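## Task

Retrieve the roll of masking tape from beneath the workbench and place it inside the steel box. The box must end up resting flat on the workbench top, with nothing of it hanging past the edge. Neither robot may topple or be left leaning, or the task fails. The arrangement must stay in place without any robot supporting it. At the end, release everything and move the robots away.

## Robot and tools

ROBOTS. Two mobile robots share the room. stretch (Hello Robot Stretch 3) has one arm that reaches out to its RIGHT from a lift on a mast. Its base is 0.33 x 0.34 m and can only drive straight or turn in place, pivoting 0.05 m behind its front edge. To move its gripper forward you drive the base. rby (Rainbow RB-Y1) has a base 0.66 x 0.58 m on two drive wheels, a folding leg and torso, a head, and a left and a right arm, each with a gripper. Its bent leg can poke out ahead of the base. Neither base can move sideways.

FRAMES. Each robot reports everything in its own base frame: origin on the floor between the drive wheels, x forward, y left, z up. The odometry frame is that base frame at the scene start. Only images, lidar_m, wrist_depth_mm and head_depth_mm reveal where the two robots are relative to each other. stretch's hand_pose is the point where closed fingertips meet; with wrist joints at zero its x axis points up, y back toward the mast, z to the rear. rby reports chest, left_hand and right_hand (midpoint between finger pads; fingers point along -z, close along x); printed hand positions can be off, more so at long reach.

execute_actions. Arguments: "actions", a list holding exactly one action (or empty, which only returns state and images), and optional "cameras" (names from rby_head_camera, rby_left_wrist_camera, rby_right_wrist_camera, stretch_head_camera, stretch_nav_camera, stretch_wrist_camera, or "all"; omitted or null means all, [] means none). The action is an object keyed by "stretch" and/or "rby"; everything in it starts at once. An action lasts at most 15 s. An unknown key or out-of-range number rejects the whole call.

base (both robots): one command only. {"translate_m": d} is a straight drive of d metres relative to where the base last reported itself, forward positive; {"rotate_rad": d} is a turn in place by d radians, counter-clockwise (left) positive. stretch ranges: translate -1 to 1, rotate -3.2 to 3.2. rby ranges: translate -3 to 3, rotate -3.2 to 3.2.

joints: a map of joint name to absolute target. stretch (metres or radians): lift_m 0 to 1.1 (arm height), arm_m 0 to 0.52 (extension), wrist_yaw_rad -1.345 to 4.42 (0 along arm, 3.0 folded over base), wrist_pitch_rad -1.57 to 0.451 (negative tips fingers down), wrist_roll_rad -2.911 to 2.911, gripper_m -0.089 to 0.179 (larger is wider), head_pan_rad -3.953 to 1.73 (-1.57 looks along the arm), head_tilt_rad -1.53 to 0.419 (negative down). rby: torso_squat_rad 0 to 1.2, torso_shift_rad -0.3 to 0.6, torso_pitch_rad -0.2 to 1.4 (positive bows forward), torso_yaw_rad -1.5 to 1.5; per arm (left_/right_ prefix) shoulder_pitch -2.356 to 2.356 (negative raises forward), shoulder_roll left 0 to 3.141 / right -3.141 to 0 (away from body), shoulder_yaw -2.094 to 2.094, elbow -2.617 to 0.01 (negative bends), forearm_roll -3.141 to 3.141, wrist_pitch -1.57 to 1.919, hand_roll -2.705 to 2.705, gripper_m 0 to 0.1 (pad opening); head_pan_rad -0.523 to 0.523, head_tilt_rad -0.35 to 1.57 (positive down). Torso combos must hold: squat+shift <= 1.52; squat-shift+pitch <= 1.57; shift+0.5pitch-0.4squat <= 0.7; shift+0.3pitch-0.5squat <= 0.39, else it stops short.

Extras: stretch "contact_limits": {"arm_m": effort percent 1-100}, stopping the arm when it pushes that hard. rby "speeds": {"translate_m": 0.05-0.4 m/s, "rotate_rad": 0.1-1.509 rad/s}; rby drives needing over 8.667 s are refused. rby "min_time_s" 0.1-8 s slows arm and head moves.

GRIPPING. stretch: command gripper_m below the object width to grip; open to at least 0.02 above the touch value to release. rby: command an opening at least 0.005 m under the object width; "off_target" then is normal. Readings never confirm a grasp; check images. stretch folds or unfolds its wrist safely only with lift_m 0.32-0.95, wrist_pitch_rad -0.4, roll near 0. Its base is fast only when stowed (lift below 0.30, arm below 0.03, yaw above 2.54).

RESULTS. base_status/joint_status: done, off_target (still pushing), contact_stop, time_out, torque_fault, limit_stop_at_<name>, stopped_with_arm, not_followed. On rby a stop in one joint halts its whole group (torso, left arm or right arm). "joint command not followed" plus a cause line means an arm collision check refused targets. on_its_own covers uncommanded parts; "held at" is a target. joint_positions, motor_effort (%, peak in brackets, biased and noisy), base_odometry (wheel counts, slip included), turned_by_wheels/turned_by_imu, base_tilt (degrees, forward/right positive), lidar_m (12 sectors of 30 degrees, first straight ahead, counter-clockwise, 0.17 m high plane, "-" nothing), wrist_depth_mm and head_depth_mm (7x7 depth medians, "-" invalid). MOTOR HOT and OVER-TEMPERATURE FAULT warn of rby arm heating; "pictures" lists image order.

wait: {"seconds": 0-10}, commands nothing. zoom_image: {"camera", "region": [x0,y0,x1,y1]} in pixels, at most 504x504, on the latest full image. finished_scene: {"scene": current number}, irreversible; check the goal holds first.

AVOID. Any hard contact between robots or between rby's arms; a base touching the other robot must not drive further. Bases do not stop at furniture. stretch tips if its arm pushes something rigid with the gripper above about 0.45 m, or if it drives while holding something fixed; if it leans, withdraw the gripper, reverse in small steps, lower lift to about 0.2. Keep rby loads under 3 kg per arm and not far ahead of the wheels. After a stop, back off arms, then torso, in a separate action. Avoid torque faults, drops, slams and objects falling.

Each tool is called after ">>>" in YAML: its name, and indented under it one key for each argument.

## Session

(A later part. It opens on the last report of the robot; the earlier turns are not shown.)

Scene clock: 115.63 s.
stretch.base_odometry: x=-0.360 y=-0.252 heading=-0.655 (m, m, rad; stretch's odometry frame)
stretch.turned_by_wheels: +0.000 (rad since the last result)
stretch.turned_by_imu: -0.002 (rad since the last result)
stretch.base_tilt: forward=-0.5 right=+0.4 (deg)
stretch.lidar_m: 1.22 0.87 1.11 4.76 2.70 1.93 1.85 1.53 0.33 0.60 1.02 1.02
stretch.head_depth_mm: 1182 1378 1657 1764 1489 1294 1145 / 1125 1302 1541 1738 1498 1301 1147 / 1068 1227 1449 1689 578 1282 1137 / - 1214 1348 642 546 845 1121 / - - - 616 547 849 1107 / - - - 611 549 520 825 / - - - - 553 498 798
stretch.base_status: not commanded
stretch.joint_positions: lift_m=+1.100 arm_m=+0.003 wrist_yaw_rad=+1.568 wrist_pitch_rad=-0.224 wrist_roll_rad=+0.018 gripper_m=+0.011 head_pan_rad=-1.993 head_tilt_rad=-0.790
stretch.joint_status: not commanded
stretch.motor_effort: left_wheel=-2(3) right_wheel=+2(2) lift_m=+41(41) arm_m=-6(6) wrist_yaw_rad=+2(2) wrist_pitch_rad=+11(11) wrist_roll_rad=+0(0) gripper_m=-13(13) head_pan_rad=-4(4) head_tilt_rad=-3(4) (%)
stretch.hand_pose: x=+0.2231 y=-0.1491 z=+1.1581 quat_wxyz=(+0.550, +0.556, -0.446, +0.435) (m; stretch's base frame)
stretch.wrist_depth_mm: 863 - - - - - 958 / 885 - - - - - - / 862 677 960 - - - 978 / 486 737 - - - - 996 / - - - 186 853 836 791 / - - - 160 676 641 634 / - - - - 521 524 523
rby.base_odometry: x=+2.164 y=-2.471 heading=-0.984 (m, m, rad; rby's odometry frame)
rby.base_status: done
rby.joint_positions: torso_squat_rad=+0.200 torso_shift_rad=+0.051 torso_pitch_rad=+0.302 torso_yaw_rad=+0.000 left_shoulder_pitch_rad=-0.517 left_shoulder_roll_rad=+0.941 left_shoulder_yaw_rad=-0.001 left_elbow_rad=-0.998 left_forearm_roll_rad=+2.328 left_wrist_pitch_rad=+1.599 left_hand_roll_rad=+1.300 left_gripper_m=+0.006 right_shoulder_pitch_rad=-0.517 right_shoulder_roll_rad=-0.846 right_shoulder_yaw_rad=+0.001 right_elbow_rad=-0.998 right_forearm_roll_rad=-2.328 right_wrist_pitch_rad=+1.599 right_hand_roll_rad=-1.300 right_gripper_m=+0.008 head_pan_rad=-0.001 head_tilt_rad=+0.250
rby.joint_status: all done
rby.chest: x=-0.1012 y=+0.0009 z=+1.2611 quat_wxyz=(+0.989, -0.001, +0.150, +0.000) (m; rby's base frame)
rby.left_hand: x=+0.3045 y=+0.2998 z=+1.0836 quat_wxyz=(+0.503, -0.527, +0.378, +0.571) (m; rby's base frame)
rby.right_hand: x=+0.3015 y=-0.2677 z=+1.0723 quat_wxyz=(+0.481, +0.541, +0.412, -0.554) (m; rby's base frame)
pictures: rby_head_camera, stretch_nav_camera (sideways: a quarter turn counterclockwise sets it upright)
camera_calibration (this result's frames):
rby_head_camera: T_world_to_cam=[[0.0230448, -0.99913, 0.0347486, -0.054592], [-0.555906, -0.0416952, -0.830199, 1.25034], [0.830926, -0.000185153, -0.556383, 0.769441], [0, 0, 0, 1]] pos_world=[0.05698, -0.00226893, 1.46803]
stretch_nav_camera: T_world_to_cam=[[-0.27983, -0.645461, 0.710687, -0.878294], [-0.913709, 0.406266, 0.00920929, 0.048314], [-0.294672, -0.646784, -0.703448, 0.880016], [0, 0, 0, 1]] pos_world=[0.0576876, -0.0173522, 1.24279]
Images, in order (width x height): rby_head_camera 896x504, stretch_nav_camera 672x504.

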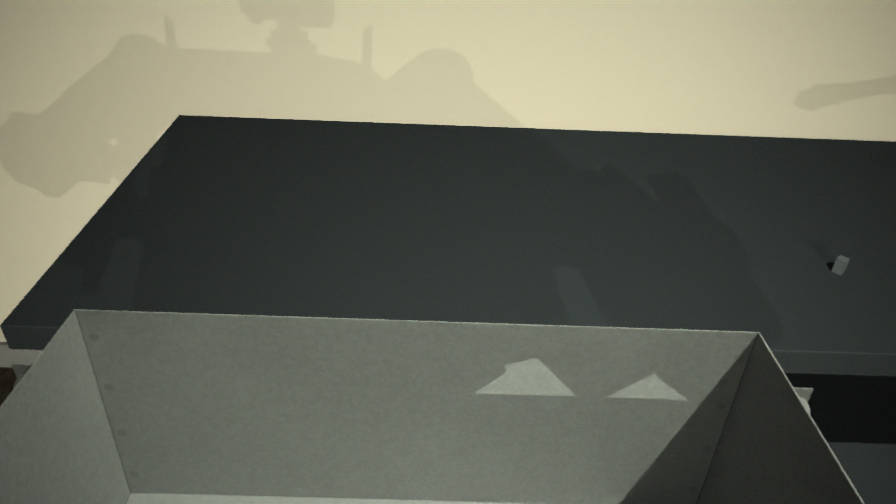

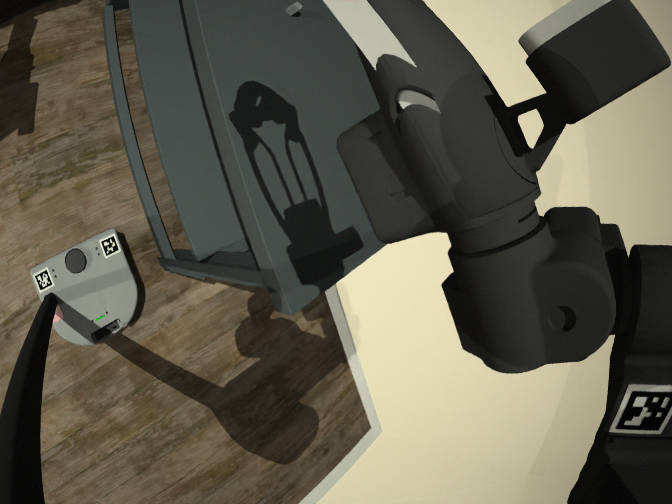

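>>> execute_actions:
  actions:
    - {"stretch":{"joints":{"wrist_yaw_rad":0,"wrist_pitch_rad":0,"head_pan_rad":-0.8}},"rby":{"base":{"translate_m":0.555},"speeds":{"translate_m":0.2}}}
  cameras: []

>>> execute_actions:
  actions:
    - {"rby":{"joints":{"torso_shift_rad":0.27,"torso_squat_rad":0.4}}}
  cameras: ["stretch_nav_camera","rby_left_wrist_camera"]

>>> execute_actions:
  actions:
    - {"rby":{"joints":{"torso_squat_rad":0.5}}}
  cameras: ["stretch_nav_camera","rby_left_wrist_camera"]

Scene clock: 123.83 s.
stretch.base_odometry: x=-0.360 y=-0.252 heading=-0.655 (m, m, rad; stretch's odometry frame)
stretch.turned_by_wheels: +0.000 (rad since the last result)
stretch.turned_by_imu: -0.002 (rad since the last result)
stretch.base_tilt: forward=-0.6 right=+0.4 (deg)
stretch.lidar_m: 0.71 0.81 3.48 4.75 2.71 1.92 1.85 1.53 0.33 0.60 1.02 1.02
stretch.head_depth_mm: 1016 979 769 632 536 817 791 / 1092 989 773 635 543 855 1105 / 1187 1002 781 640 578 909 1139 / 1272 1014 786 643 971 1247 1157 / 1355 1021 794 670 1066 1322 1165 / 1454 959 800 1127 1473 1324 1170 / 665 487 833 1255 1517 1283 1174
stretch.base_status: not commanded
stretch.joint_positions: lift_m=+1.100 arm_m=+0.003 wrist_yaw_rad=+0.002 wrist_pitch_rad=-0.027 wrist_roll_rad=+0.018 gripper_m=+0.011 head_pan_rad=-0.807 head_tilt_rad=-0.790
stretch.joint_status: all done
stretch.motor_effort: left_wheel=-2(2) right_wheel=+2(2) lift_m=+41(41) arm_m=-6(6) wrist_yaw_rad=-1(2) wrist_pitch_rad=+12(10) wrist_roll_rad=+0(0) gripper_m=-13(13) head_pan_rad=+2(34) head_tilt_rad=-3(4) (%)
stretch.hand_pose: x=-0.0209 y=-0.4038 z=+1.2076 quat_wxyz=(+0.701, +0.010, -0.713, -0.009) (m; stretch's base frame)
stretch.wrist_depth_mm: 724 750 758 765 774 767 812 / 748 734 769 773 798 815 853 / 776 774 801 799 810 836 856 / 810 809 813 836 846 849 881 / 809 839 831 186 868 898 916 / 834 855 863 160 896 914 939 / 689 713 654 692 920 964 984
rby.base_odometry: x=+2.472 y=-2.934 heading=-0.984 (m, m, rad; rby's odometry frame)
rby.base_status: done
rby.joint_positions: torso_squat_rad=+0.200 torso_shift_rad=+0.051 torso_pitch_rad=+0.302 torso_yaw_rad=+0.000 left_shoulder_pitch_rad=-0.517 left_shoulder_roll_rad=+0.941 left_shoulder_yaw_rad=-0.001 left_elbow_rad=-0.998 left_forearm_roll_rad=+2.328 left_wrist_pitch_rad=+1.599 left_hand_roll_rad=+1.300 left_gripper_m=+0.006 right_shoulder_pitch_rad=-0.517 right_shoulder_roll_rad=-0.846 right_shoulder_yaw_rad=+0.001 right_elbow_rad=-0.998 right_forearm_roll_rad=-2.328 right_wrist_pitch_rad=+1.599 right_hand_roll_rad=-1.300 right_gripper_m=+0.008 head_pan_rad=-0.001 head_tilt_rad=+0.250
rby.joint_status: not commanded
rby.chest: x=-0.1012 y=+0.0009 z=+1.2611 quat_wxyz=(+0.989, -0.001, +0.150, +0.000) (m; rby's base frame)
rby.left_hand: x=+0.3045 y=+0.2998 z=+1.0836 quat_wxyz=(+0.503, -0.527, +0.378, +0.571) (m; rby's base frame)
rby.right_hand: x=+0.3015 y=-0.2677 z=+1.0723 quat_wxyz=(+0.481, +0.541, +0.412, -0.554) (m; rby's base frame)
pictures: none
No camera images: the call's "cameras" was empty. Leave "cameras" out to get every camera's image.

Scene clock: 126.10 s.
stretch.base_odometry: x=-0.360 y=-0.252 heading=-0.655 (m, m, rad; stretch's odometry frame)
stretch.turned_by_wheels: +0.000 (rad since the last result)
stretch.turned_by_imu: -0.001 (rad since the last result)
stretch.base_tilt: forward=-0.5 right=+0.4 (deg)
stretch.lidar_m: 0.71 0.81 3.49 4.76 2.70 1.93 1.85 1.53 0.33 0.60 1.02 1.02
stretch.head_depth_mm: 1014 980 770 632 535 818 792 / 1095 990 773 636 543 856 1103 / 1192 1003 781 639 579 910 1140 / 1272 972 787 643 971 1245 1153 / 1328 591 794 670 1063 1318 1159 / 770 583 799 1127 1472 1320 1168 / 739 531 831 1254 1517 1284 1174
stretch.base_status: not commanded
stretch.joint_positions: lift_m=+1.100 arm_m=+0.003 wrist_yaw_rad=+0.002 wrist_pitch_rad=-0.027 wrist_roll_rad=+0.018 gripper_m=+0.011 head_pan_rad=-0.807 head_tilt_rad=-0.790
stretch.joint_status: not commanded
stretch.motor_effort: left_wheel=-3(2) right_wheel=+3(2) lift_m=+42(41) arm_m=-6(6) wrist_yaw_rad=-1(1) wrist_pitch_rad=+12(12) wrist_roll_rad=+0(0) gripper_m=-12(13) head_pan_rad=+2(2) head_tilt_rad=-3(4) (%)
stretch.hand_pose: x=-0.0209 y=-0.4038 z=+1.2076 quat_wxyz=(+0.701, +0.010, -0.713, -0.009) (m; stretch's base frame)
stretch.wrist_depth_mm: 738 756 756 767 783 780 794 / 764 751 783 790 807 815 825 / 766 806 810 812 828 857 861 / 817 792 844 821 844 876 869 / 818 834 837 185 869 895 880 / 847 838 881 161 896 909 948 / 710 697 658 680 927 940 -
rby.base_odometry: x=+2.472 y=-2.934 heading=-0.984 (m, m, rad; rby's odometry frame)
rby.base_status: not commanded
rby.joint_positions: torso_squat_rad=+0.400 torso_shift_rad=+0.271 torso_pitch_rad=+0.302 torso_yaw_rad=+0.000 left_shoulder_pitch_rad=-0.517 left_shoulder_roll_rad=+0.941 left_shoulder_yaw_rad=-0.001 left_elbow_rad=-0.998 left_forearm_roll_rad=+2.328 left_wrist_pitch_rad=+1.599 left_hand_roll_rad=+1.300 left_gripper_m=+0.006 right_shoulder_pitch_rad=-0.517 right_shoulder_roll_rad=-0.846 right_shoulder_yaw_rad=+0.001 right_elbow_rad=-0.998 right_forearm_roll_rad=-2.328 right_wrist_pitch_rad=+1.599 right_hand_roll_rad=-1.300 right_gripper_m=+0.008 head_pan_rad=-0.001 head_tilt_rad=+0.250
rby.joint_status: all done
rby.chest: x=+0.0366 y=+0.0009 z=+1.1972 quat_wxyz=(+0.989, -0.001, +0.150, +0.000) (m; rby's base frame)
rby.left_hand: x=+0.4422 y=+0.2997 z=+1.0196 quat_wxyz=(+0.503, -0.527, +0.378, +0.571) (m; rby's base frame)
rby.right_hand: x=+0.4392 y=-0.2678 z=+1.0083 quat_wxyz=(+0.481, +0.541, +0.412, -0.554) (m; rby's base frame)
pictures: rby_left_wrist_camera, stretch_nav_camera (sideways: a quarter turn counterclockwise sets it upright)
camera_calibration (this result's frames):
rby_left_wrist_camera: T_world_to_cam=[[0.0723093, 0.136586, -0.987986, 0.939936], [0.569466, 0.807589, 0.153325, -0.625554], [0.818828, -0.573711, -0.0193849, -0.0859039], [0, 0, 0, 1]] pos_world=[0.358606, 0.327525, 1.02289]
stretch_nav_camera: T_world_to_cam=[[0.49317, -0.501705, 0.710687, -0.883009], [-0.719608, -0.69432, 0.00920929, 0.04713], [0.488823, -0.515957, -0.703449, 0.875237], [0, 0, 0, 1]] pos_world=[0.041552, 0.0412981, 1.24279]
Images, in order (width x height): rby_left_wrist_camera 644x364, stretch_nav_camera 672x504.

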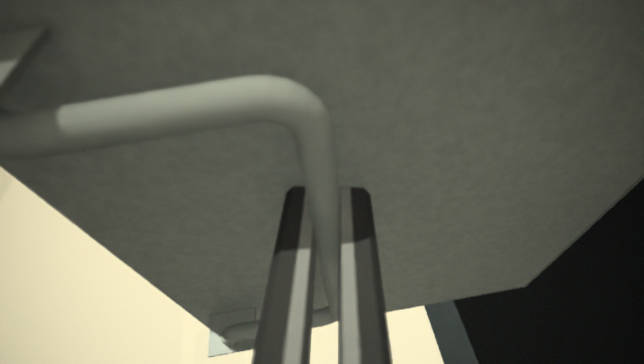

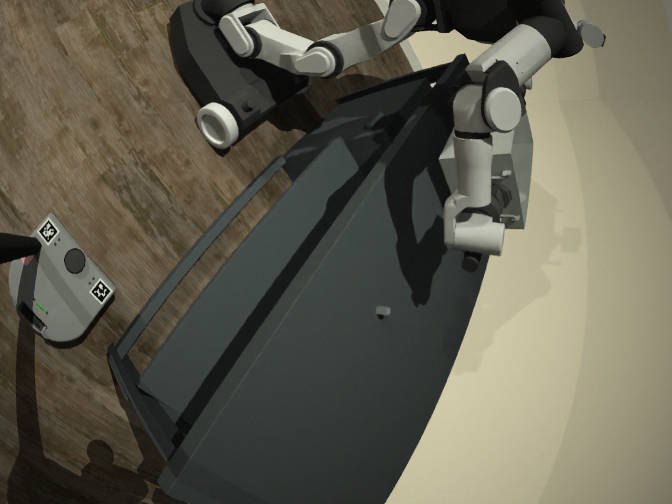

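Scene clock: 127.20 s.
stretch.base_odometry: x=-0.360 y=-0.252 heading=-0.655 (m, m, rad; stretch's odometry frame)
stretch.turned_by_wheels: +0.000 (rad since the last result)
stretch.turned_by_imu: +0.000 (rad since the last result)
stretch.base_tilt: forward=-0.5 right=+0.3 (deg)
stretch.lidar_m: 0.71 0.81 3.51 4.74 2.71 1.92 1.85 1.53 0.33 0.60 1.02 1.02
stretch.head_depth_mm: 1017 983 768 631 535 817 792 / 1094 988 774 635 544 853 1103 / 1189 1002 781 639 578 909 1138 / 1271 1010 787 643 972 1248 1164 / 1349 594 771 670 1065 1318 1163 / 826 627 774 1130 1472 1326 1168 / 947 549 811 1251 1511 1281 1173
stretch.base_status: not commanded
stretch.joint_positions: lift_m=+1.100 arm_m=+0.003 wrist_yaw_rad=+0.002 wrist_pitch_rad=-0.027 wrist_roll_rad=+0.018 gripper_m=+0.011 head_pan_rad=-0.807 head_tilt_rad=-0.790
stretch.joint_status: not commanded
stretch.motor_effort: left_wheel=-2(2) right_wheel=+2(2) lift_m=+41(41) arm_m=-6(6) wrist_yaw_rad=-1(1) wrist_pitch_rad=+12(12) wrist_roll_rad=+0(0) gripper_m=-13(13) head_pan_rad=+2(2) head_tilt_rad=-3(3) (%)
stretch.hand_pose: x=-0.0209 y=-0.4038 z=+1.2076 quat_wxyz=(+0.701, +0.010, -0.713, -0.009) (m; stretch's base frame)
stretch.wrist_depth_mm: 725 734 743 768 793 778 809 / 751 741 784 811 789 802 830 / 765 766 805 789 816 844 854 / 792 805 804 823 834 859 853 / 822 828 855 185 874 900 906 / 847 839 856 161 911 933 932 / 696 689 663 683 922 953 960
rby.base_odometry: x=+2.472 y=-2.934 heading=-0.984 (m, m, rad; rby's odometry frame)
rby.base_status: not commanded
rby.joint_positions: torso_squat_rad=+0.500 torso_shift_rad=+0.271 torso_pitch_rad=+0.302 torso_yaw_rad=+0.000 left_shoulder_pitch_rad=-0.517 left_shoulder_roll_rad=+0.941 left_shoulder_yaw_rad=-0.001 left_elbow_rad=-0.998 left_forearm_roll_rad=+2.328 left_wrist_pitch_rad=+1.599 left_hand_roll_rad=+1.300 left_gripper_m=+0.006 right_shoulder_pitch_rad=-0.517 right_shoulder_roll_rad=-0.846 right_shoulder_yaw_rad=+0.001 right_elbow_rad=-0.998 right_forearm_roll_rad=-2.328 right_wrist_pitch_rad=+1.599 right_hand_roll_rad=-1.300 right_gripper_m=+0.008 head_pan_rad=-0.001 head_tilt_rad=+0.250
rby.joint_status: all done
rby.chest: x=+0.0283 y=+0.0008 z=+1.1679 quat_wxyz=(+0.989, -0.001, +0.150, +0.000) (m; rby's base frame)
rby.left_hand: x=+0.4340 y=+0.2997 z=+0.9904 quat_wxyz=(+0.503, -0.527, +0.378, +0.571) (m; rby's base frame)
rby.right_hand: x=+0.4310 y=-0.2678 z=+0.9791 quat_wxyz=(+0.481, +0.541, +0.412, -0.554) (m; rby's base frame)
pictures: rby_left_wrist_camera, stretch_nav_camera (sideways: a quarter turn counterclockwise sets it upright)
camera_calibration (this result's frames):
rby_left_wrist_camera: T_world_to_cam=[[0.0725467, 0.136596, -0.987967, 0.91157], [0.56943, 0.807587, 0.15347, -0.616509], [0.818832, -0.573712, -0.0191941, -0.0799416], [0, 0, 0, 1]] pos_world=[0.350386, 0.327504, 0.993682]
stretch_nav_camera: T_world_to_cam=[[0.49317, -0.501705, 0.710687, -0.883009], [-0.719608, -0.69432, 0.00920929, 0.04713], [0.488823, -0.515958, -0.703448, 0.875237], [0, 0, 0, 1]] pos_world=[0.041552, 0.0412981, 1.24279]
Images, in order (width x height): rby_left_wrist_camera 644x364, stretch_nav_camera 672x504.

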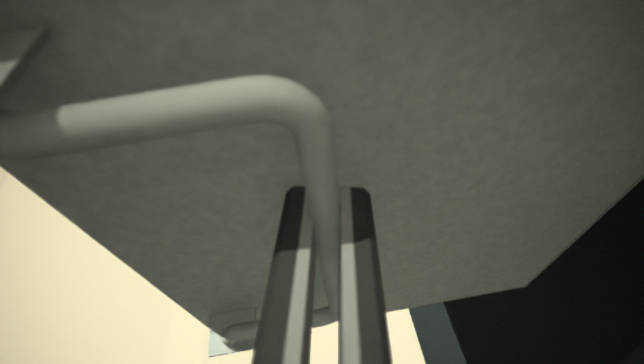

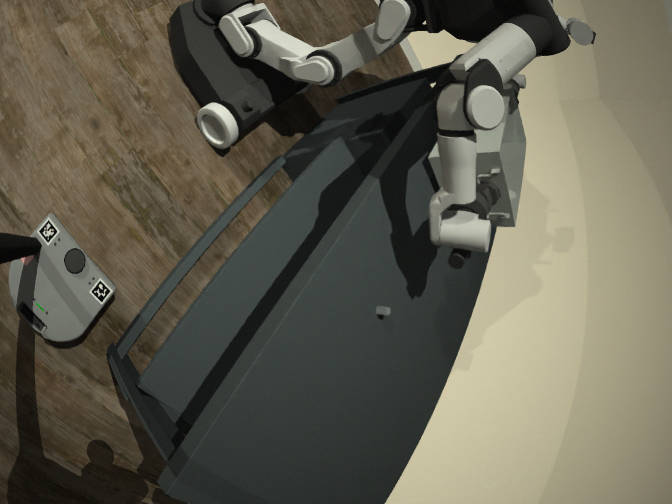

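>>> execute_actions:
  actions:
    - {"rby":{"joints":{"torso_squat_rad":0.545}}}
  cameras: []

>>> execute_actions:
  actions:
    - {"rby":{"joints":{"torso_squat_rad":0.58}}}
  cameras: ["stretch_nav_camera","rby_left_wrist_camera"]

Scene clock: 130.13 s.
stretch.base_odometry: x=-0.360 y=-0.252 heading=-0.655 (m, m, rad; stretch's odometry frame)
stretch.turned_by_wheels: +0.000 (rad since the last result)
stretch.turned_by_imu: -0.001 (rad since the last result)
stretch.base_tilt: forward=-0.5 right=+0.4 (deg)
stretch.lidar_m: 0.71 0.81 3.50 4.75 2.71 1.93 1.85 1.53 0.33 0.60 1.02 1.02
stretch.head_depth_mm: 1013 980 769 630 535 818 792 / 1093 989 774 636 543 856 1103 / 1188 999 780 639 579 909 1136 / 1269 1009 787 645 972 1254 1159 / 1354 605 750 670 1066 1314 1165 / 861 643 754 1128 1468 1330 1170 / 989 740 791 1250 1517 1282 1176
stretch.base_status: not commanded
stretch.joint_positions: lift_m=+1.100 arm_m=+0.003 wrist_yaw_rad=+0.002 wrist_pitch_rad=-0.027 wrist_roll_rad=+0.018 gripper_m=+0.011 head_pan_rad=-0.807 head_tilt_rad=-0.790
stretch.joint_status: not commanded
stretch.motor_effort: left_wheel=-2(2) right_wheel=+3(2) lift_m=+41(41) arm_m=-6(6) wrist_yaw_rad=-1(1) wrist_pitch_rad=+12(12) wrist_roll_rad=+0(0) gripper_m=-13(13) head_pan_rad=+1(2) head_tilt_rad=-3(3) (%)
stretch.hand_pose: x=-0.0209 y=-0.4038 z=+1.2076 quat_wxyz=(+0.701, +0.010, -0.713, -0.009) (m; stretch's base frame)
stretch.wrist_depth_mm: 745 725 757 766 784 790 798 / 751 774 756 781 803 812 830 / 756 779 790 808 832 832 843 / 810 808 812 843 861 862 873 / 814 826 840 185 862 871 907 / 824 846 865 160 915 950 932 / 694 698 663 676 936 963 987
rby.base_odometry: x=+2.472 y=-2.934 heading=-0.984 (m, m, rad; rby's odometry frame)
rby.base_status: not commanded
rby.joint_positions: torso_squat_rad=+0.545 torso_shift_rad=+0.271 torso_pitch_rad=+0.302 torso_yaw_rad=+0.000 left_shoulder_pitch_rad=-0.517 left_shoulder_roll_rad=+0.941 left_shoulder_yaw_rad=-0.001 left_elbow_rad=-0.998 left_forearm_roll_rad=+2.328 left_wrist_pitch_rad=+1.599 left_hand_roll_rad=+1.300 left_gripper_m=+0.006 right_shoulder_pitch_rad=-0.517 right_shoulder_roll_rad=-0.846 right_shoulder_yaw_rad=+0.001 right_elbow_rad=-0.998 right_forearm_roll_rad=-2.328 right_wrist_pitch_rad=+1.599 right_hand_roll_rad=-1.300 right_gripper_m=+0.008 head_pan_rad=-0.001 head_tilt_rad=+0.250
rby.joint_status: all done
rby.chest: x=+0.0241 y=+0.0008 z=+1.1528 quat_wxyz=(+0.989, -0.001, +0.150, +0.000) (m; rby's base frame)
rby.left_hand: x=+0.4298 y=+0.2997 z=+0.9753 quat_wxyz=(+0.503, -0.527, +0.378, +0.571) (m; rby's base frame)
rby.right_hand: x=+0.4268 y=-0.2678 z=+0.9640 quat_wxyz=(+0.481, +0.541, +0.412, -0.554) (m; rby's base frame)
pictures: none
No camera images: the call's "cameras" was empty. Leave "cameras" out to get every camera's image.

Scene clock: 130.90 s.
stretch.base_odometry: x=-0.360 y=-0.252 heading=-0.655 (m, m, rad; stretch's odometry frame)
stretch.turned_by_wheels: +0.000 (rad since the last result)
stretch.turned_by_imu: +0.000 (rad since the last result)
stretch.base_tilt: forward=-0.5 right=+0.4 (deg)
stretch.lidar_m: 0.71 0.81 3.50 4.73 2.71 1.93 1.85 1.53 0.33 0.60 1.02 1.02
stretch.head_depth_mm: 1015 981 769 631 536 818 792 / 1096 989 773 636 543 854 1103 / 1186 999 780 639 579 910 1138 / 1273 1014 790 643 973 1247 1159 / 1348 614 745 670 1067 1313 1165 / 890 654 730 1129 1473 1330 1168 / 1004 751 781 1257 1517 1283 1173
stretch.base_status: not commanded
stretch.joint_positions: lift_m=+1.100 arm_m=+0.003 wrist_yaw_rad=+0.002 wrist_pitch_rad=-0.027 wrist_roll_rad=+0.018 gripper_m=+0.011 head_pan_rad=-0.807 head_tilt_rad=-0.790
stretch.joint_status: not commanded
stretch.motor_effort: left_wheel=-3(2) right_wheel=+3(2) lift_m=+40(41) arm_m=-6(6) wrist_yaw_rad=-1(1) wrist_pitch_rad=+12(12) wrist_roll_rad=+0(0) gripper_m=-13(13) head_pan_rad=+2(2) head_tilt_rad=-3(3) (%)
stretch.hand_pose: x=-0.0209 y=-0.4038 z=+1.2076 quat_wxyz=(+0.701, +0.010, -0.713, -0.009) (m; stretch's base frame)
stretch.wrist_depth_mm: 727 741 760 788 773 796 797 / 742 754 754 770 785 819 831 / 784 782 791 819 829 834 864 / 786 813 821 821 833 859 885 / 811 850 836 186 866 893 895 / 831 851 855 160 892 909 941 / 708 693 655 681 917 985 971
rby.base_odometry: x=+2.472 y=-2.934 heading=-0.984 (m, m, rad; rby's odometry frame)
rby.base_status: not commanded
rby.joint_positions: torso_squat_rad=+0.580 torso_shift_rad=+0.270 torso_pitch_rad=+0.301 torso_yaw_rad=+0.000 left_shoulder_pitch_rad=-0.517 left_shoulder_roll_rad=+0.941 left_shoulder_yaw_rad=-0.001 left_elbow_rad=-0.998 left_forearm_roll_rad=+2.328 left_wrist_pitch_rad=+1.599 left_hand_roll_rad=+1.300 left_gripper_m=+0.006 right_shoulder_pitch_rad=-0.519 right_shoulder_roll_rad=-0.846 right_shoulder_yaw_rad=+0.000 right_elbow_rad=-0.999 right_forearm_roll_rad=-2.330 right_wrist_pitch_rad=+1.600 right_hand_roll_rad=-1.300 right_gripper_m=+0.008 head_pan_rad=-0.001 head_tilt_rad=+0.250
rby.joint_status: all done
rby.chest: x=+0.0202 y=+0.0010 z=+1.1403 quat_wxyz=(+0.989, -0.001, +0.150, +0.000) (m; rby's base frame)
rby.left_hand: x=+0.4260 y=+0.2999 z=+0.9630 quat_wxyz=(+0.503, -0.527, +0.378, +0.571) (m; rby's base frame)
rby.right_hand: x=+0.4239 y=-0.2676 z=+0.9536 quat_wxyz=(+0.482, +0.542, +0.411, -0.552) (m; rby's base frame)
pictures: rby_left_wrist_camera, stretch_nav_camera (sideways: a quarter turn counterclockwise sets it upright)
camera_calibration (this result's frames):
rby_left_wrist_camera: T_world_to_cam=[[0.0733745, 0.136324, -0.987943, 0.884814], [0.56917, 0.807721, 0.153728, -0.608041], [0.818939, -0.573587, -0.0183252, -0.0747392], [0, 0, 0, 1]] pos_world=[0.342363, 0.327637, 0.966249]
stretch_nav_camera: T_world_to_cam=[[0.49317, -0.501705, 0.710687, -0.883009], [-0.719608, -0.69432, 0.00920929, 0.04713], [0.488823, -0.515957, -0.703448, 0.875237], [0, 0, 0, 1]] pos_world=[0.041552, 0.0412981, 1.24279]
Images, in order (width x height): rby_left_wrist_camera 644x364, stretch_nav_camera 672x504.

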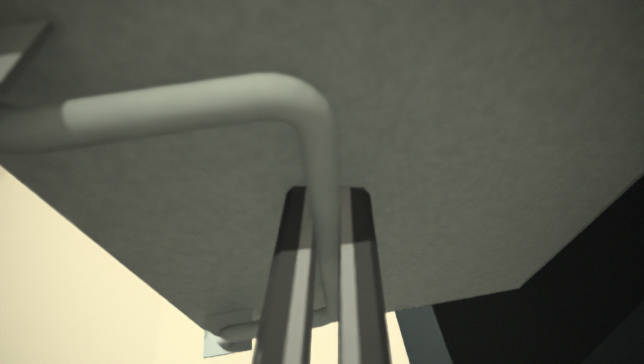

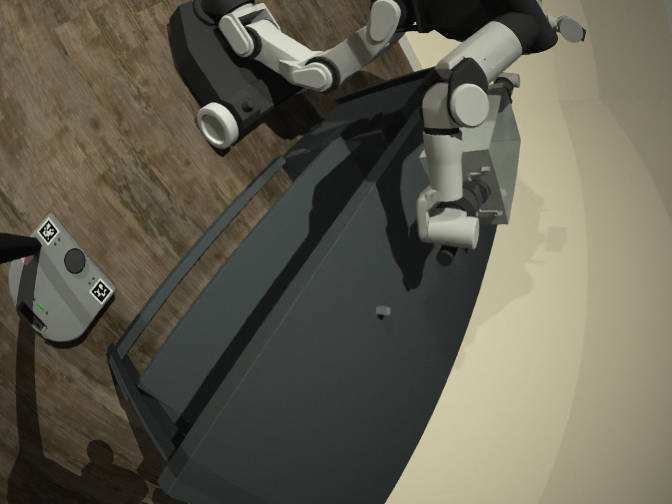

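Right side has touched.

>>> execute_actions:
  actions:
    - {"rby":{"joints":{"torso_squat_rad":0.605}}}
  cameras: []

>>> execute_actions:
  actions:
    - {"rby":{"joints":{"left_gripper_m":0.05,"right_gripper_m":0.05}}}
  cameras: []

>>> execute_actions:
  actions:
    - {"rby":{"joints":{"left_shoulder_roll_rad":1.19,"right_shoulder_roll_rad":-1.1,"torso_squat_rad":0.67}}}
  cameras: ["rby_left_wrist_camera","rby_right_wrist_camera"]

Scene clock: 134.67 s.
stretch.base_odometry: x=-0.360 y=-0.252 heading=-0.655 (m, m, rad; stretch's odometry frame)
stretch.turned_by_wheels: +0.000 (rad since the last result)
stretch.turned_by_imu: -0.001 (rad since the last result)
stretch.base_tilt: forward=-0.5 right=+0.3 (deg)
stretch.lidar_m: 0.71 0.81 3.48 4.74 2.71 1.93 1.85 1.53 0.33 0.60 1.02 1.02
stretch.head_depth_mm: 1014 985 768 631 535 818 792 / 1093 992 774 635 543 854 1111 / 1191 1002 781 639 580 908 1136 / 1268 1014 787 644 971 1252 1162 / 1350 613 744 670 1066 1322 1164 / 889 659 732 1130 1475 1327 1168 / 1001 761 779 1251 1518 1281 1175
stretch.base_status: not commanded
stretch.joint_positions: lift_m=+1.100 arm_m=+0.003 wrist_yaw_rad=+0.002 wrist_pitch_rad=-0.027 wrist_roll_rad=+0.018 gripper_m=+0.011 head_pan_rad=-0.807 head_tilt_rad=-0.790
stretch.joint_status: not commanded
stretch.motor_effort: left_wheel=-3(2) right_wheel=+2(2) lift_m=+40(41) arm_m=-6(6) wrist_yaw_rad=-1(1) wrist_pitch_rad=+12(12) wrist_roll_rad=+0(0) gripper_m=-12(13) head_pan_rad=+2(2) head_tilt_rad=-3(3) (%)
stretch.hand_pose: x=-0.0209 y=-0.4038 z=+1.2076 quat_wxyz=(+0.701, +0.010, -0.713, -0.009) (m; stretch's base frame)
stretch.wrist_depth_mm: 734 747 756 755 770 780 816 / 749 758 779 799 813 811 821 / 772 790 774 806 826 830 837 / 803 814 819 824 845 865 877 / 830 819 865 186 894 894 904 / 843 834 847 161 908 926 902 / 693 689 658 680 942 963 965
rby.base_odometry: x=+2.472 y=-2.934 heading=-0.984 (m, m, rad; rby's odometry frame)
rby.base_status: not commanded
rby.joint_positions: torso_squat_rad=+0.605 torso_shift_rad=+0.269 torso_pitch_rad=+0.298 torso_yaw_rad=+0.000 left_shoulder_pitch_rad=-0.522 left_shoulder_roll_rad=+0.942 left_shoulder_yaw_rad=+0.003 left_elbow_rad=-1.000 left_forearm_roll_rad=+2.332 left_wrist_pitch_rad=+1.599 left_hand_roll_rad=+1.300 left_gripper_m=+0.006 right_shoulder_pitch_rad=-0.524 right_shoulder_roll_rad=-0.847 right_shoulder_yaw_rad=-0.005 right_elbow_rad=-1.001 right_forearm_roll_rad=-2.333 right_wrist_pitch_rad=+1.599 right_hand_roll_rad=-1.300 right_gripper_m=+0.008 head_pan_rad=-0.001 head_tilt_rad=+0.250
rby.joint_status: all done
rby.chest: x=+0.0161 y=+0.0010 z=+1.1312 quat_wxyz=(+0.989, -0.001, +0.149, +0.000) (m; rby's base frame)
rby.left_hand: x=+0.4247 y=+0.2999 z=+0.9594 quat_wxyz=(+0.505, -0.532, +0.375, +0.567) (m; rby's base frame)
rby.right_hand: x=+0.4226 y=-0.2677 z=+0.9500 quat_wxyz=(+0.483, +0.547, +0.409, -0.548) (m; rby's base frame)
pictures: none
No camera images: the call's "cameras" was empty. Leave "cameras" out to get every camera's image.

Scene clock: 135.67 s.
stretch.base_odometry: x=-0.360 y=-0.252 heading=-0.655 (m, m, rad; stretch's odometry frame)
stretch.turned_by_wheels: +0.000 (rad since the last result)
stretch.turned_by_imu: +0.000 (rad since the last result)
stretch.base_tilt: forward=-0.5 right=+0.4 (deg)
stretch.lidar_m: 0.71 0.81 3.51 4.73 2.71 1.92 1.85 1.53 0.33 0.60 1.02 1.02
stretch.head_depth_mm: 1014 980 769 631 535 818 793 / 1092 991 773 635 542 854 1108 / 1186 997 782 640 579 906 1134 / 1268 1011 786 644 972 1245 1162 / 1349 625 742 671 1066 1316 1164 / 887 668 728 1127 1472 1327 1168 / 999 763 758 1261 1511 1283 1172
stretch.base_status: not commanded
stretch.joint_positions: lift_m=+1.100 arm_m=+0.003 wrist_yaw_rad=+0.002 wrist_pitch_rad=-0.027 wrist_roll_rad=+0.018 gripper_m=+0.011 head_pan_rad=-0.807 head_tilt_rad=-0.790
stretch.joint_status: not commanded
stretch.motor_effort: left_wheel=-2(2) right_wheel=+2(3) lift_m=+40(41) arm_m=-6(6) wrist_yaw_rad=+0(1) wrist_pitch_rad=+12(12) wrist_roll_rad=+0(0) gripper_m=-13(12) head_pan_rad=+2(2) head_tilt_rad=-3(3) (%)
stretch.hand_pose: x=-0.0209 y=-0.4038 z=+1.2076 quat_wxyz=(+0.701, +0.010, -0.713, -0.009) (m; stretch's base frame)
stretch.wrist_depth_mm: 732 739 737 765 769 781 822 / 759 763 768 768 806 800 822 / 786 780 801 803 835 839 834 / 781 796 817 829 846 872 855 / 798 827 818 185 893 880 925 / 845 846 866 160 887 917 957 / 703 686 666 683 944 968 960
rby.base_odometry: x=+2.472 y=-2.934 heading=-0.984 (m, m, rad; rby's odometry frame)
rby.base_status: not commanded
rby.joint_positions: torso_squat_rad=+0.605 torso_shift_rad=+0.271 torso_pitch_rad=+0.301 torso_yaw_rad=+0.000 left_shoulder_pitch_rad=-0.516 left_shoulder_roll_rad=+0.943 left_shoulder_yaw_rad=+0.001 left_elbow_rad=-0.996 left_forearm_roll_rad=+2.328 left_wrist_pitch_rad=+1.599 left_hand_roll_rad=+1.300 left_gripper_m=+0.048 right_shoulder_pitch_rad=-0.517 right_shoulder_roll_rad=-0.848 right_shoulder_yaw_rad=-0.002 right_elbow_rad=-0.997 right_forearm_roll_rad=-2.329 right_wrist_pitch_rad=+1.599 right_hand_roll_rad=-1.300 right_gripper_m=+0.049 head_pan_rad=-0.001 head_tilt_rad=+0.250
rby.joint_status: all done
rby.chest: x=+0.0177 y=+0.0009 z=+1.1308 quat_wxyz=(+0.989, -0.001, +0.150, +0.000) (m; rby's base frame)
rby.left_hand: x=+0.4239 y=+0.3015 z=+0.9541 quat_wxyz=(+0.503, -0.527, +0.376, +0.572) (m; rby's base frame)
rby.right_hand: x=+0.4211 y=-0.2695 z=+0.9430 quat_wxyz=(+0.481, +0.542, +0.410, -0.554) (m; rby's base frame)
pictures: none
No camera images: the call's "cameras" was empty. Leave "cameras" out to get every camera's image.

Scene clock: 136.60 s.
stretch.base_odometry: x=-0.360 y=-0.252 heading=-0.655 (m, m, rad; stretch's odometry frame)
stretch.turned_by_wheels: +0.000 (rad since the last result)
stretch.turned_by_imu: +0.000 (rad since the last result)
stretch.base_tilt: forward=-0.5 right=+0.4 (deg)
stretch.lidar_m: 0.71 0.81 3.50 4.74 2.70 1.93 1.85 1.53 0.33 0.60 1.02 1.02
stretch.head_depth_mm: 1014 979 766 632 535 815 792 / 1093 990 774 636 543 855 1106 / 1190 999 780 640 579 910 1134 / 1277 933 785 645 971 1252 1155 / 1354 522 749 669 1071 1320 1161 / 885 591 755 1128 1477 1332 1172 / 1001 496 792 1252 1511 1284 1175
stretch.base_status: not commanded
stretch.joint_positions: lift_m=+1.100 arm_m=+0.003 wrist_yaw_rad=+0.002 wrist_pitch_rad=-0.027 wrist_roll_rad=+0.018 gripper_m=+0.011 head_pan_rad=-0.807 head_tilt_rad=-0.790
stretch.joint_status: not commanded
stretch.motor_effort: left_wheel=-2(3) right_wheel=+2(2) lift_m=+40(41) arm_m=-6(6) wrist_yaw_rad=-1(1) wrist_pitch_rad=+12(13) wrist_roll_rad=+0(0) gripper_m=-12(13) head_pan_rad=+2(2) head_tilt_rad=-3(3) (%)
stretch.hand_pose: x=-0.0209 y=-0.4038 z=+1.2076 quat_wxyz=(+0.701, +0.010, -0.713, -0.009) (m; stretch's base frame)
stretch.wrist_depth_mm: 728 734 764 775 769 784 806 / 731 758 762 786 806 808 821 / 783 790 824 795 834 832 870 / 796 798 815 836 863 821 870 / 801 833 844 186 891 884 926 / 863 841 863 160 905 920 941 / 700 703 650 697 935 942 973
rby.base_odometry: x=+2.472 y=-2.934 heading=-0.984 (m, m, rad; rby's odometry frame)
rby.base_status: not commanded
rby.joint_positions: torso_squat_rad=+0.670 torso_shift_rad=+0.270 torso_pitch_rad=+0.300 torso_yaw_rad=+0.000 left_shoulder_pitch_rad=-0.520 left_shoulder_roll_rad=+1.190 left_shoulder_yaw_rad=+0.000 left_elbow_rad=-1.000 left_forearm_roll_rad=+2.330 left_wrist_pitch_rad=+1.600 left_hand_roll_rad=+1.300 left_gripper_m=+0.050 right_shoulder_pitch_rad=-0.520 right_shoulder_roll_rad=-1.100 right_shoulder_yaw_rad=+0.000 right_elbow_rad=-1.000 right_forearm_roll_rad=-2.330 right_wrist_pitch_rad=+1.600 right_hand_roll_rad=-1.300 right_gripper_m=+0.050 head_pan_rad=-0.001 head_tilt_rad=+0.250
rby.joint_status: all done
rby.chest: x=+0.0097 y=+0.0008 z=+1.1049 quat_wxyz=(+0.989, -0.001, +0.149, +0.000) (m; rby's base frame)
rby.left_hand: x=+0.4208 y=+0.3728 z=+0.9746 quat_wxyz=(+0.559, -0.485, +0.283, +0.610) (m; rby's base frame)
rby.right_hand: x=+0.4200 y=-0.3459 z=+0.9573 quat_wxyz=(+0.541, +0.501, +0.317, -0.597) (m; rby's base frame)
pictures: rby_left_wrist_camera, rby_right_wrist_camera
camera_calibration (this result's frames):
rby_left_wrist_camera: T_world_to_cam=[[0.108628, 0.370174, -0.922589, 0.720905], [0.521117, 0.769134, 0.36996, -0.841906], [0.846544, -0.520965, -0.109354, 0.0290416], [0, 0, 0, 1]] pos_world=[0.335835, 0.395808, 0.979746]
rby_right_wrist_camera: T_world_to_cam=[[-0.0605227, 0.333061, 0.940961, -0.757879], [0.60923, -0.734409, 0.299136, -0.764293], [0.79068, 0.591366, -0.158462, 0.109469], [0, 0, 0, 1]] pos_world=[0.333206, -0.37362, 0.959108]
Images, in order (width x height): rby_left_wrist_camera 644x364, rby_right_wrist_camera 644x364.

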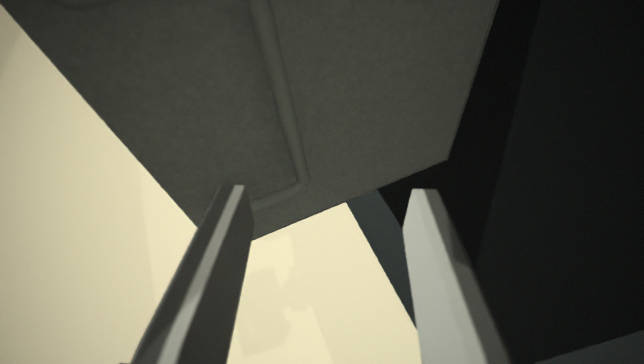

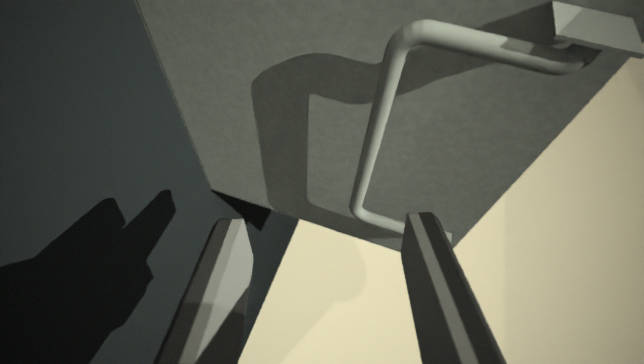

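>>> execute_actions:
  actions:
    - {"rby":{"base":{"translate_m":-1.4}}}
  cameras: []

>>> execute_actions:
  actions:
    - {"stretch":{"base":{"translate_m":1.0},"joints":{"arm_m":0.09,"wrist_pitch_rad":-0.15,"head_pan_rad":-1.57}}}
  cameras: ["rby_head_camera","stretch_wrist_camera","stretch_nav_camera"]

Scene clock: 145.37 s.
stretch.base_odometry: x=-0.360 y=-0.252 heading=-0.655 (m, m, rad; stretch's odometry frame)
stretch.turned_by_wheels: +0.000 (rad since the last result)
stretch.turned_by_imu: -0.002 (rad since the last result)
stretch.base_tilt: forward=-0.5 right=+0.4 (deg)
stretch.lidar_m: 1.21 2.76 1.51 4.74 2.71 1.92 1.85 1.53 0.33 0.60 1.02 1.01
stretch.head_depth_mm: 1018 981 767 631 536 817 791 / 1095 991 776 636 543 853 1103 / 1187 1004 780 640 580 907 1135 / 1269 1012 789 644 972 1250 1161 / 1351 950 794 670 1068 1319 1161 / 887 875 800 1127 1466 1325 1170 / 1003 793 831 1251 1513 1337 1175
stretch.base_status: not commanded
stretch.joint_positions: lift_m=+1.100 arm_m=+0.003 wrist_yaw_rad=+0.002 wrist_pitch_rad=-0.027 wrist_roll_rad=+0.018 gripper_m=+0.011 head_pan_rad=-0.807 head_tilt_rad=-0.790
stretch.joint_status: not commanded
stretch.motor_effort: left_wheel=-2(3) right_wheel=+2(2) lift_m=+41(41) arm_m=-6(7) wrist_yaw_rad=-1(1) wrist_pitch_rad=+11(12) wrist_roll_rad=+0(0) gripper_m=-12(13) head_pan_rad=+2(2) head_tilt_rad=-4(3) (%)
stretch.hand_pose: x=-0.0209 y=-0.4038 z=+1.2076 quat_wxyz=(+0.701, +0.010, -0.713, -0.009) (m; stretch's base frame)
stretch.wrist_depth_mm: 736 733 740 766 762 783 798 / 745 767 781 792 795 812 818 / 764 798 810 804 836 829 850 / 801 809 821 837 847 859 870 / 813 836 835 186 858 868 921 / 826 850 874 161 926 923 928 / 694 697 663 685 946 939 954
rby.base_odometry: x=+1.697 y=-1.767 heading=-0.985 (m, m, rad; rby's odometry frame)
rby.base_status: done
rby.joint_positions: torso_squat_rad=+0.670 torso_shift_rad=+0.270 torso_pitch_rad=+0.300 torso_yaw_rad=+0.000 left_shoulder_pitch_rad=-0.520 left_shoulder_roll_rad=+1.190 left_shoulder_yaw_rad=+0.000 left_elbow_rad=-1.000 left_forearm_roll_rad=+2.330 left_wrist_pitch_rad=+1.600 left_hand_roll_rad=+1.300 left_gripper_m=+0.050 right_shoulder_pitch_rad=-0.520 right_shoulder_roll_rad=-1.100 right_shoulder_yaw_rad=+0.000 right_elbow_rad=-1.000 right_forearm_roll_rad=-2.330 right_wrist_pitch_rad=+1.600 right_hand_roll_rad=-1.300 right_gripper_m=+0.050 head_pan_rad=-0.001 head_tilt_rad=+0.250
rby.joint_status: not commanded
rby.chest: x=+0.0098 y=+0.0008 z=+1.1049 quat_wxyz=(+0.989, -0.001, +0.149, +0.000) (m; rby's base frame)
rby.left_hand: x=+0.4209 y=+0.3728 z=+0.9746 quat_wxyz=(+0.559, -0.485, +0.283, +0.610) (m; rby's base frame)
rby.right_hand: x=+0.4201 y=-0.3459 z=+0.9573 quat_wxyz=(+0.541, +0.501, +0.317, -0.597) (m; rby's base frame)
pictures: none
No camera images: the call's "cameras" was empty. Leave "cameras" out to get every camera's image.

Scene clock: 156.77 s.
stretch.base_odometry: x=+0.433 y=-0.862 heading=-0.655 (m, m, rad; stretch's odometry frame)
stretch.turned_by_wheels: +0.000 (rad since the last result)
stretch.turned_by_imu: -0.003 (rad since the last result)
stretch.base_tilt: forward=-0.5 right=+0.4 (deg)
stretch.lidar_m: 1.75 1.80 1.97 1.30 4.15 2.97 2.85 1.17 1.01 0.32 0.33 0.44
stretch.head_depth_mm: - 585 657 419 510 819 1100 / - - 657 420 511 821 1103 / - - 656 432 510 722 1099 / 905 971 656 432 510 698 1052 / 905 978 656 431 513 702 1054 / 904 977 655 430 515 703 1055 / 900 975 648 430 519 708 1052
stretch.base_status: done
stretch.joint_positions: lift_m=+1.100 arm_m=+0.090 wrist_yaw_rad=+0.001 wrist_pitch_rad=-0.171 wrist_roll_rad=+0.018 gripper_m=+0.011 head_pan_rad=-1.563 head_tilt_rad=-0.790
stretch.joint_status: all done
stretch.motor_effort: left_wheel=-2(4) right_wheel=+3(6) lift_m=+40(41) arm_m=+5(5) wrist_yaw_rad=+0(1) wrist_pitch_rad=+10(10) wrist_roll_rad=+0(0) gripper_m=-12(13) head_pan_rad=-3(34) head_tilt_rad=-3(4) (%)
stretch.hand_pose: x=-0.0212 y=-0.4830 z=+1.1713 quat_wxyz=(+0.699, +0.060, -0.710, -0.061) (m; stretch's base frame)
stretch.wrist_depth_mm: 611 617 629 637 644 656 658 / 635 644 648 668 678 709 706 / 681 686 694 698 726 731 752 / 695 711 719 746 763 777 774 / 746 760 770 186 811 835 835 / 720 710 708 160 708 695 683 / 568 563 313 318 321 326 552
rby.base_odometry: x=+1.697 y=-1.767 heading=-0.985 (m, m, rad; rby's odometry frame)
rby.base_status: not commanded
rby.joint_positions: torso_squat_rad=+0.670 torso_shift_rad=+0.270 torso_pitch_rad=+0.300 torso_yaw_rad=+0.000 left_shoulder_pitch_rad=-0.520 left_shoulder_roll_rad=+1.190 left_shoulder_yaw_rad=+0.000 left_elbow_rad=-1.000 left_forearm_roll_rad=+2.330 left_wrist_pitch_rad=+1.600 left_hand_roll_rad=+1.300 left_gripper_m=+0.050 right_shoulder_pitch_rad=-0.520 right_shoulder_roll_rad=-1.100 right_shoulder_yaw_rad=+0.000 right_elbow_rad=-1.000 right_forearm_roll_rad=-2.330 right_wrist_pitch_rad=+1.600 right_hand_roll_rad=-1.300 right_gripper_m=+0.050 head_pan_rad=-0.001 head_tilt_rad=+0.250
rby.joint_status: not commanded
rby.chest: x=+0.0098 y=+0.0008 z=+1.1049 quat_wxyz=(+0.989, -0.001, +0.149, +0.000) (m; rby's base frame)
rby.left_hand: x=+0.4209 y=+0.3728 z=+0.9746 quat_wxyz=(+0.559, -0.485, +0.283, +0.610) (m; rby's base frame)
rby.right_hand: x=+0.4200 y=-0.3459 z=+0.9573 quat_wxyz=(+0.541, +0.501, +0.317, -0.597) (m; rby's base frame)
pictures: rby_head_camera, stretch_nav_camera (sideways: a quarter turn counterclockwise sets it upright), stretch_wrist_camera
camera_calibration (this result's frames):
rby_head_camera: T_world_to_cam=[[0.0230154, -0.999128, 0.0348379, -0.0518959], [-0.554309, -0.0417535, -0.831263, 1.1835], [0.831993, -0.000179158, -0.554786, 0.588531], [0, 0, 0, 1]] pos_world=[0.167566, -0.0023298, 1.31212]
stretch_nav_camera: T_world_to_cam=[[0.0148534, -0.703407, 0.710632, -0.880019], [-0.999888, -0.0118104, 0.00920898, 0.0488401], [0.0019152, -0.710689, -0.703504, 0.878279], [0, 0, 0, 1]] pos_world=[0.0602238, 0.00574791, 1.24279]
stretch_wrist_camera: T_world_to_cam=[[-0.997935, 0.0252337, -0.0590648, 0.0593996], [0.0640678, 0.325924, -0.943223, 1.30175], [-0.00455039, -0.945059, -0.326867, 0.0938905], [0, 0, 0, 1]] pos_world=[-0.023696, -0.337037, 1.26204]
Images, in order (width x height): rby_head_camera 896x504, stretch_nav_camera 672x504, stretch_wrist_camera 644x364.

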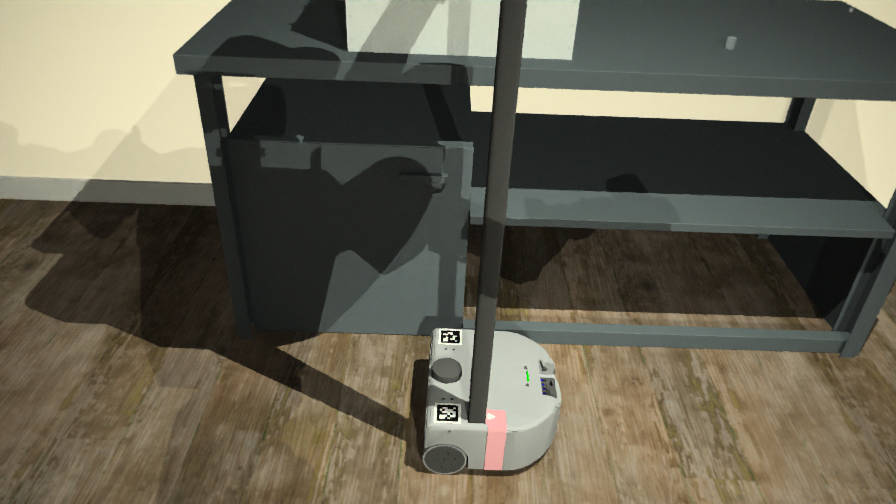

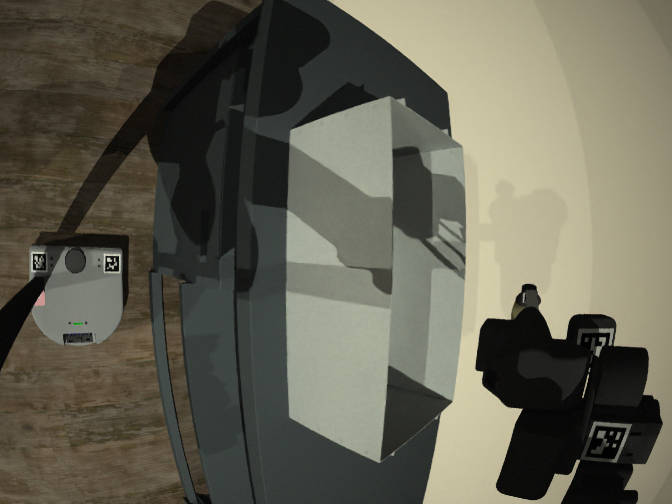

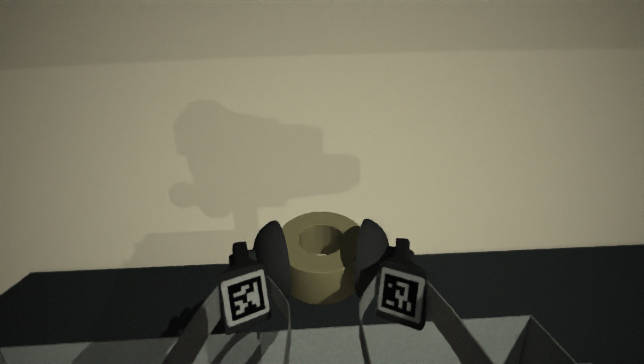

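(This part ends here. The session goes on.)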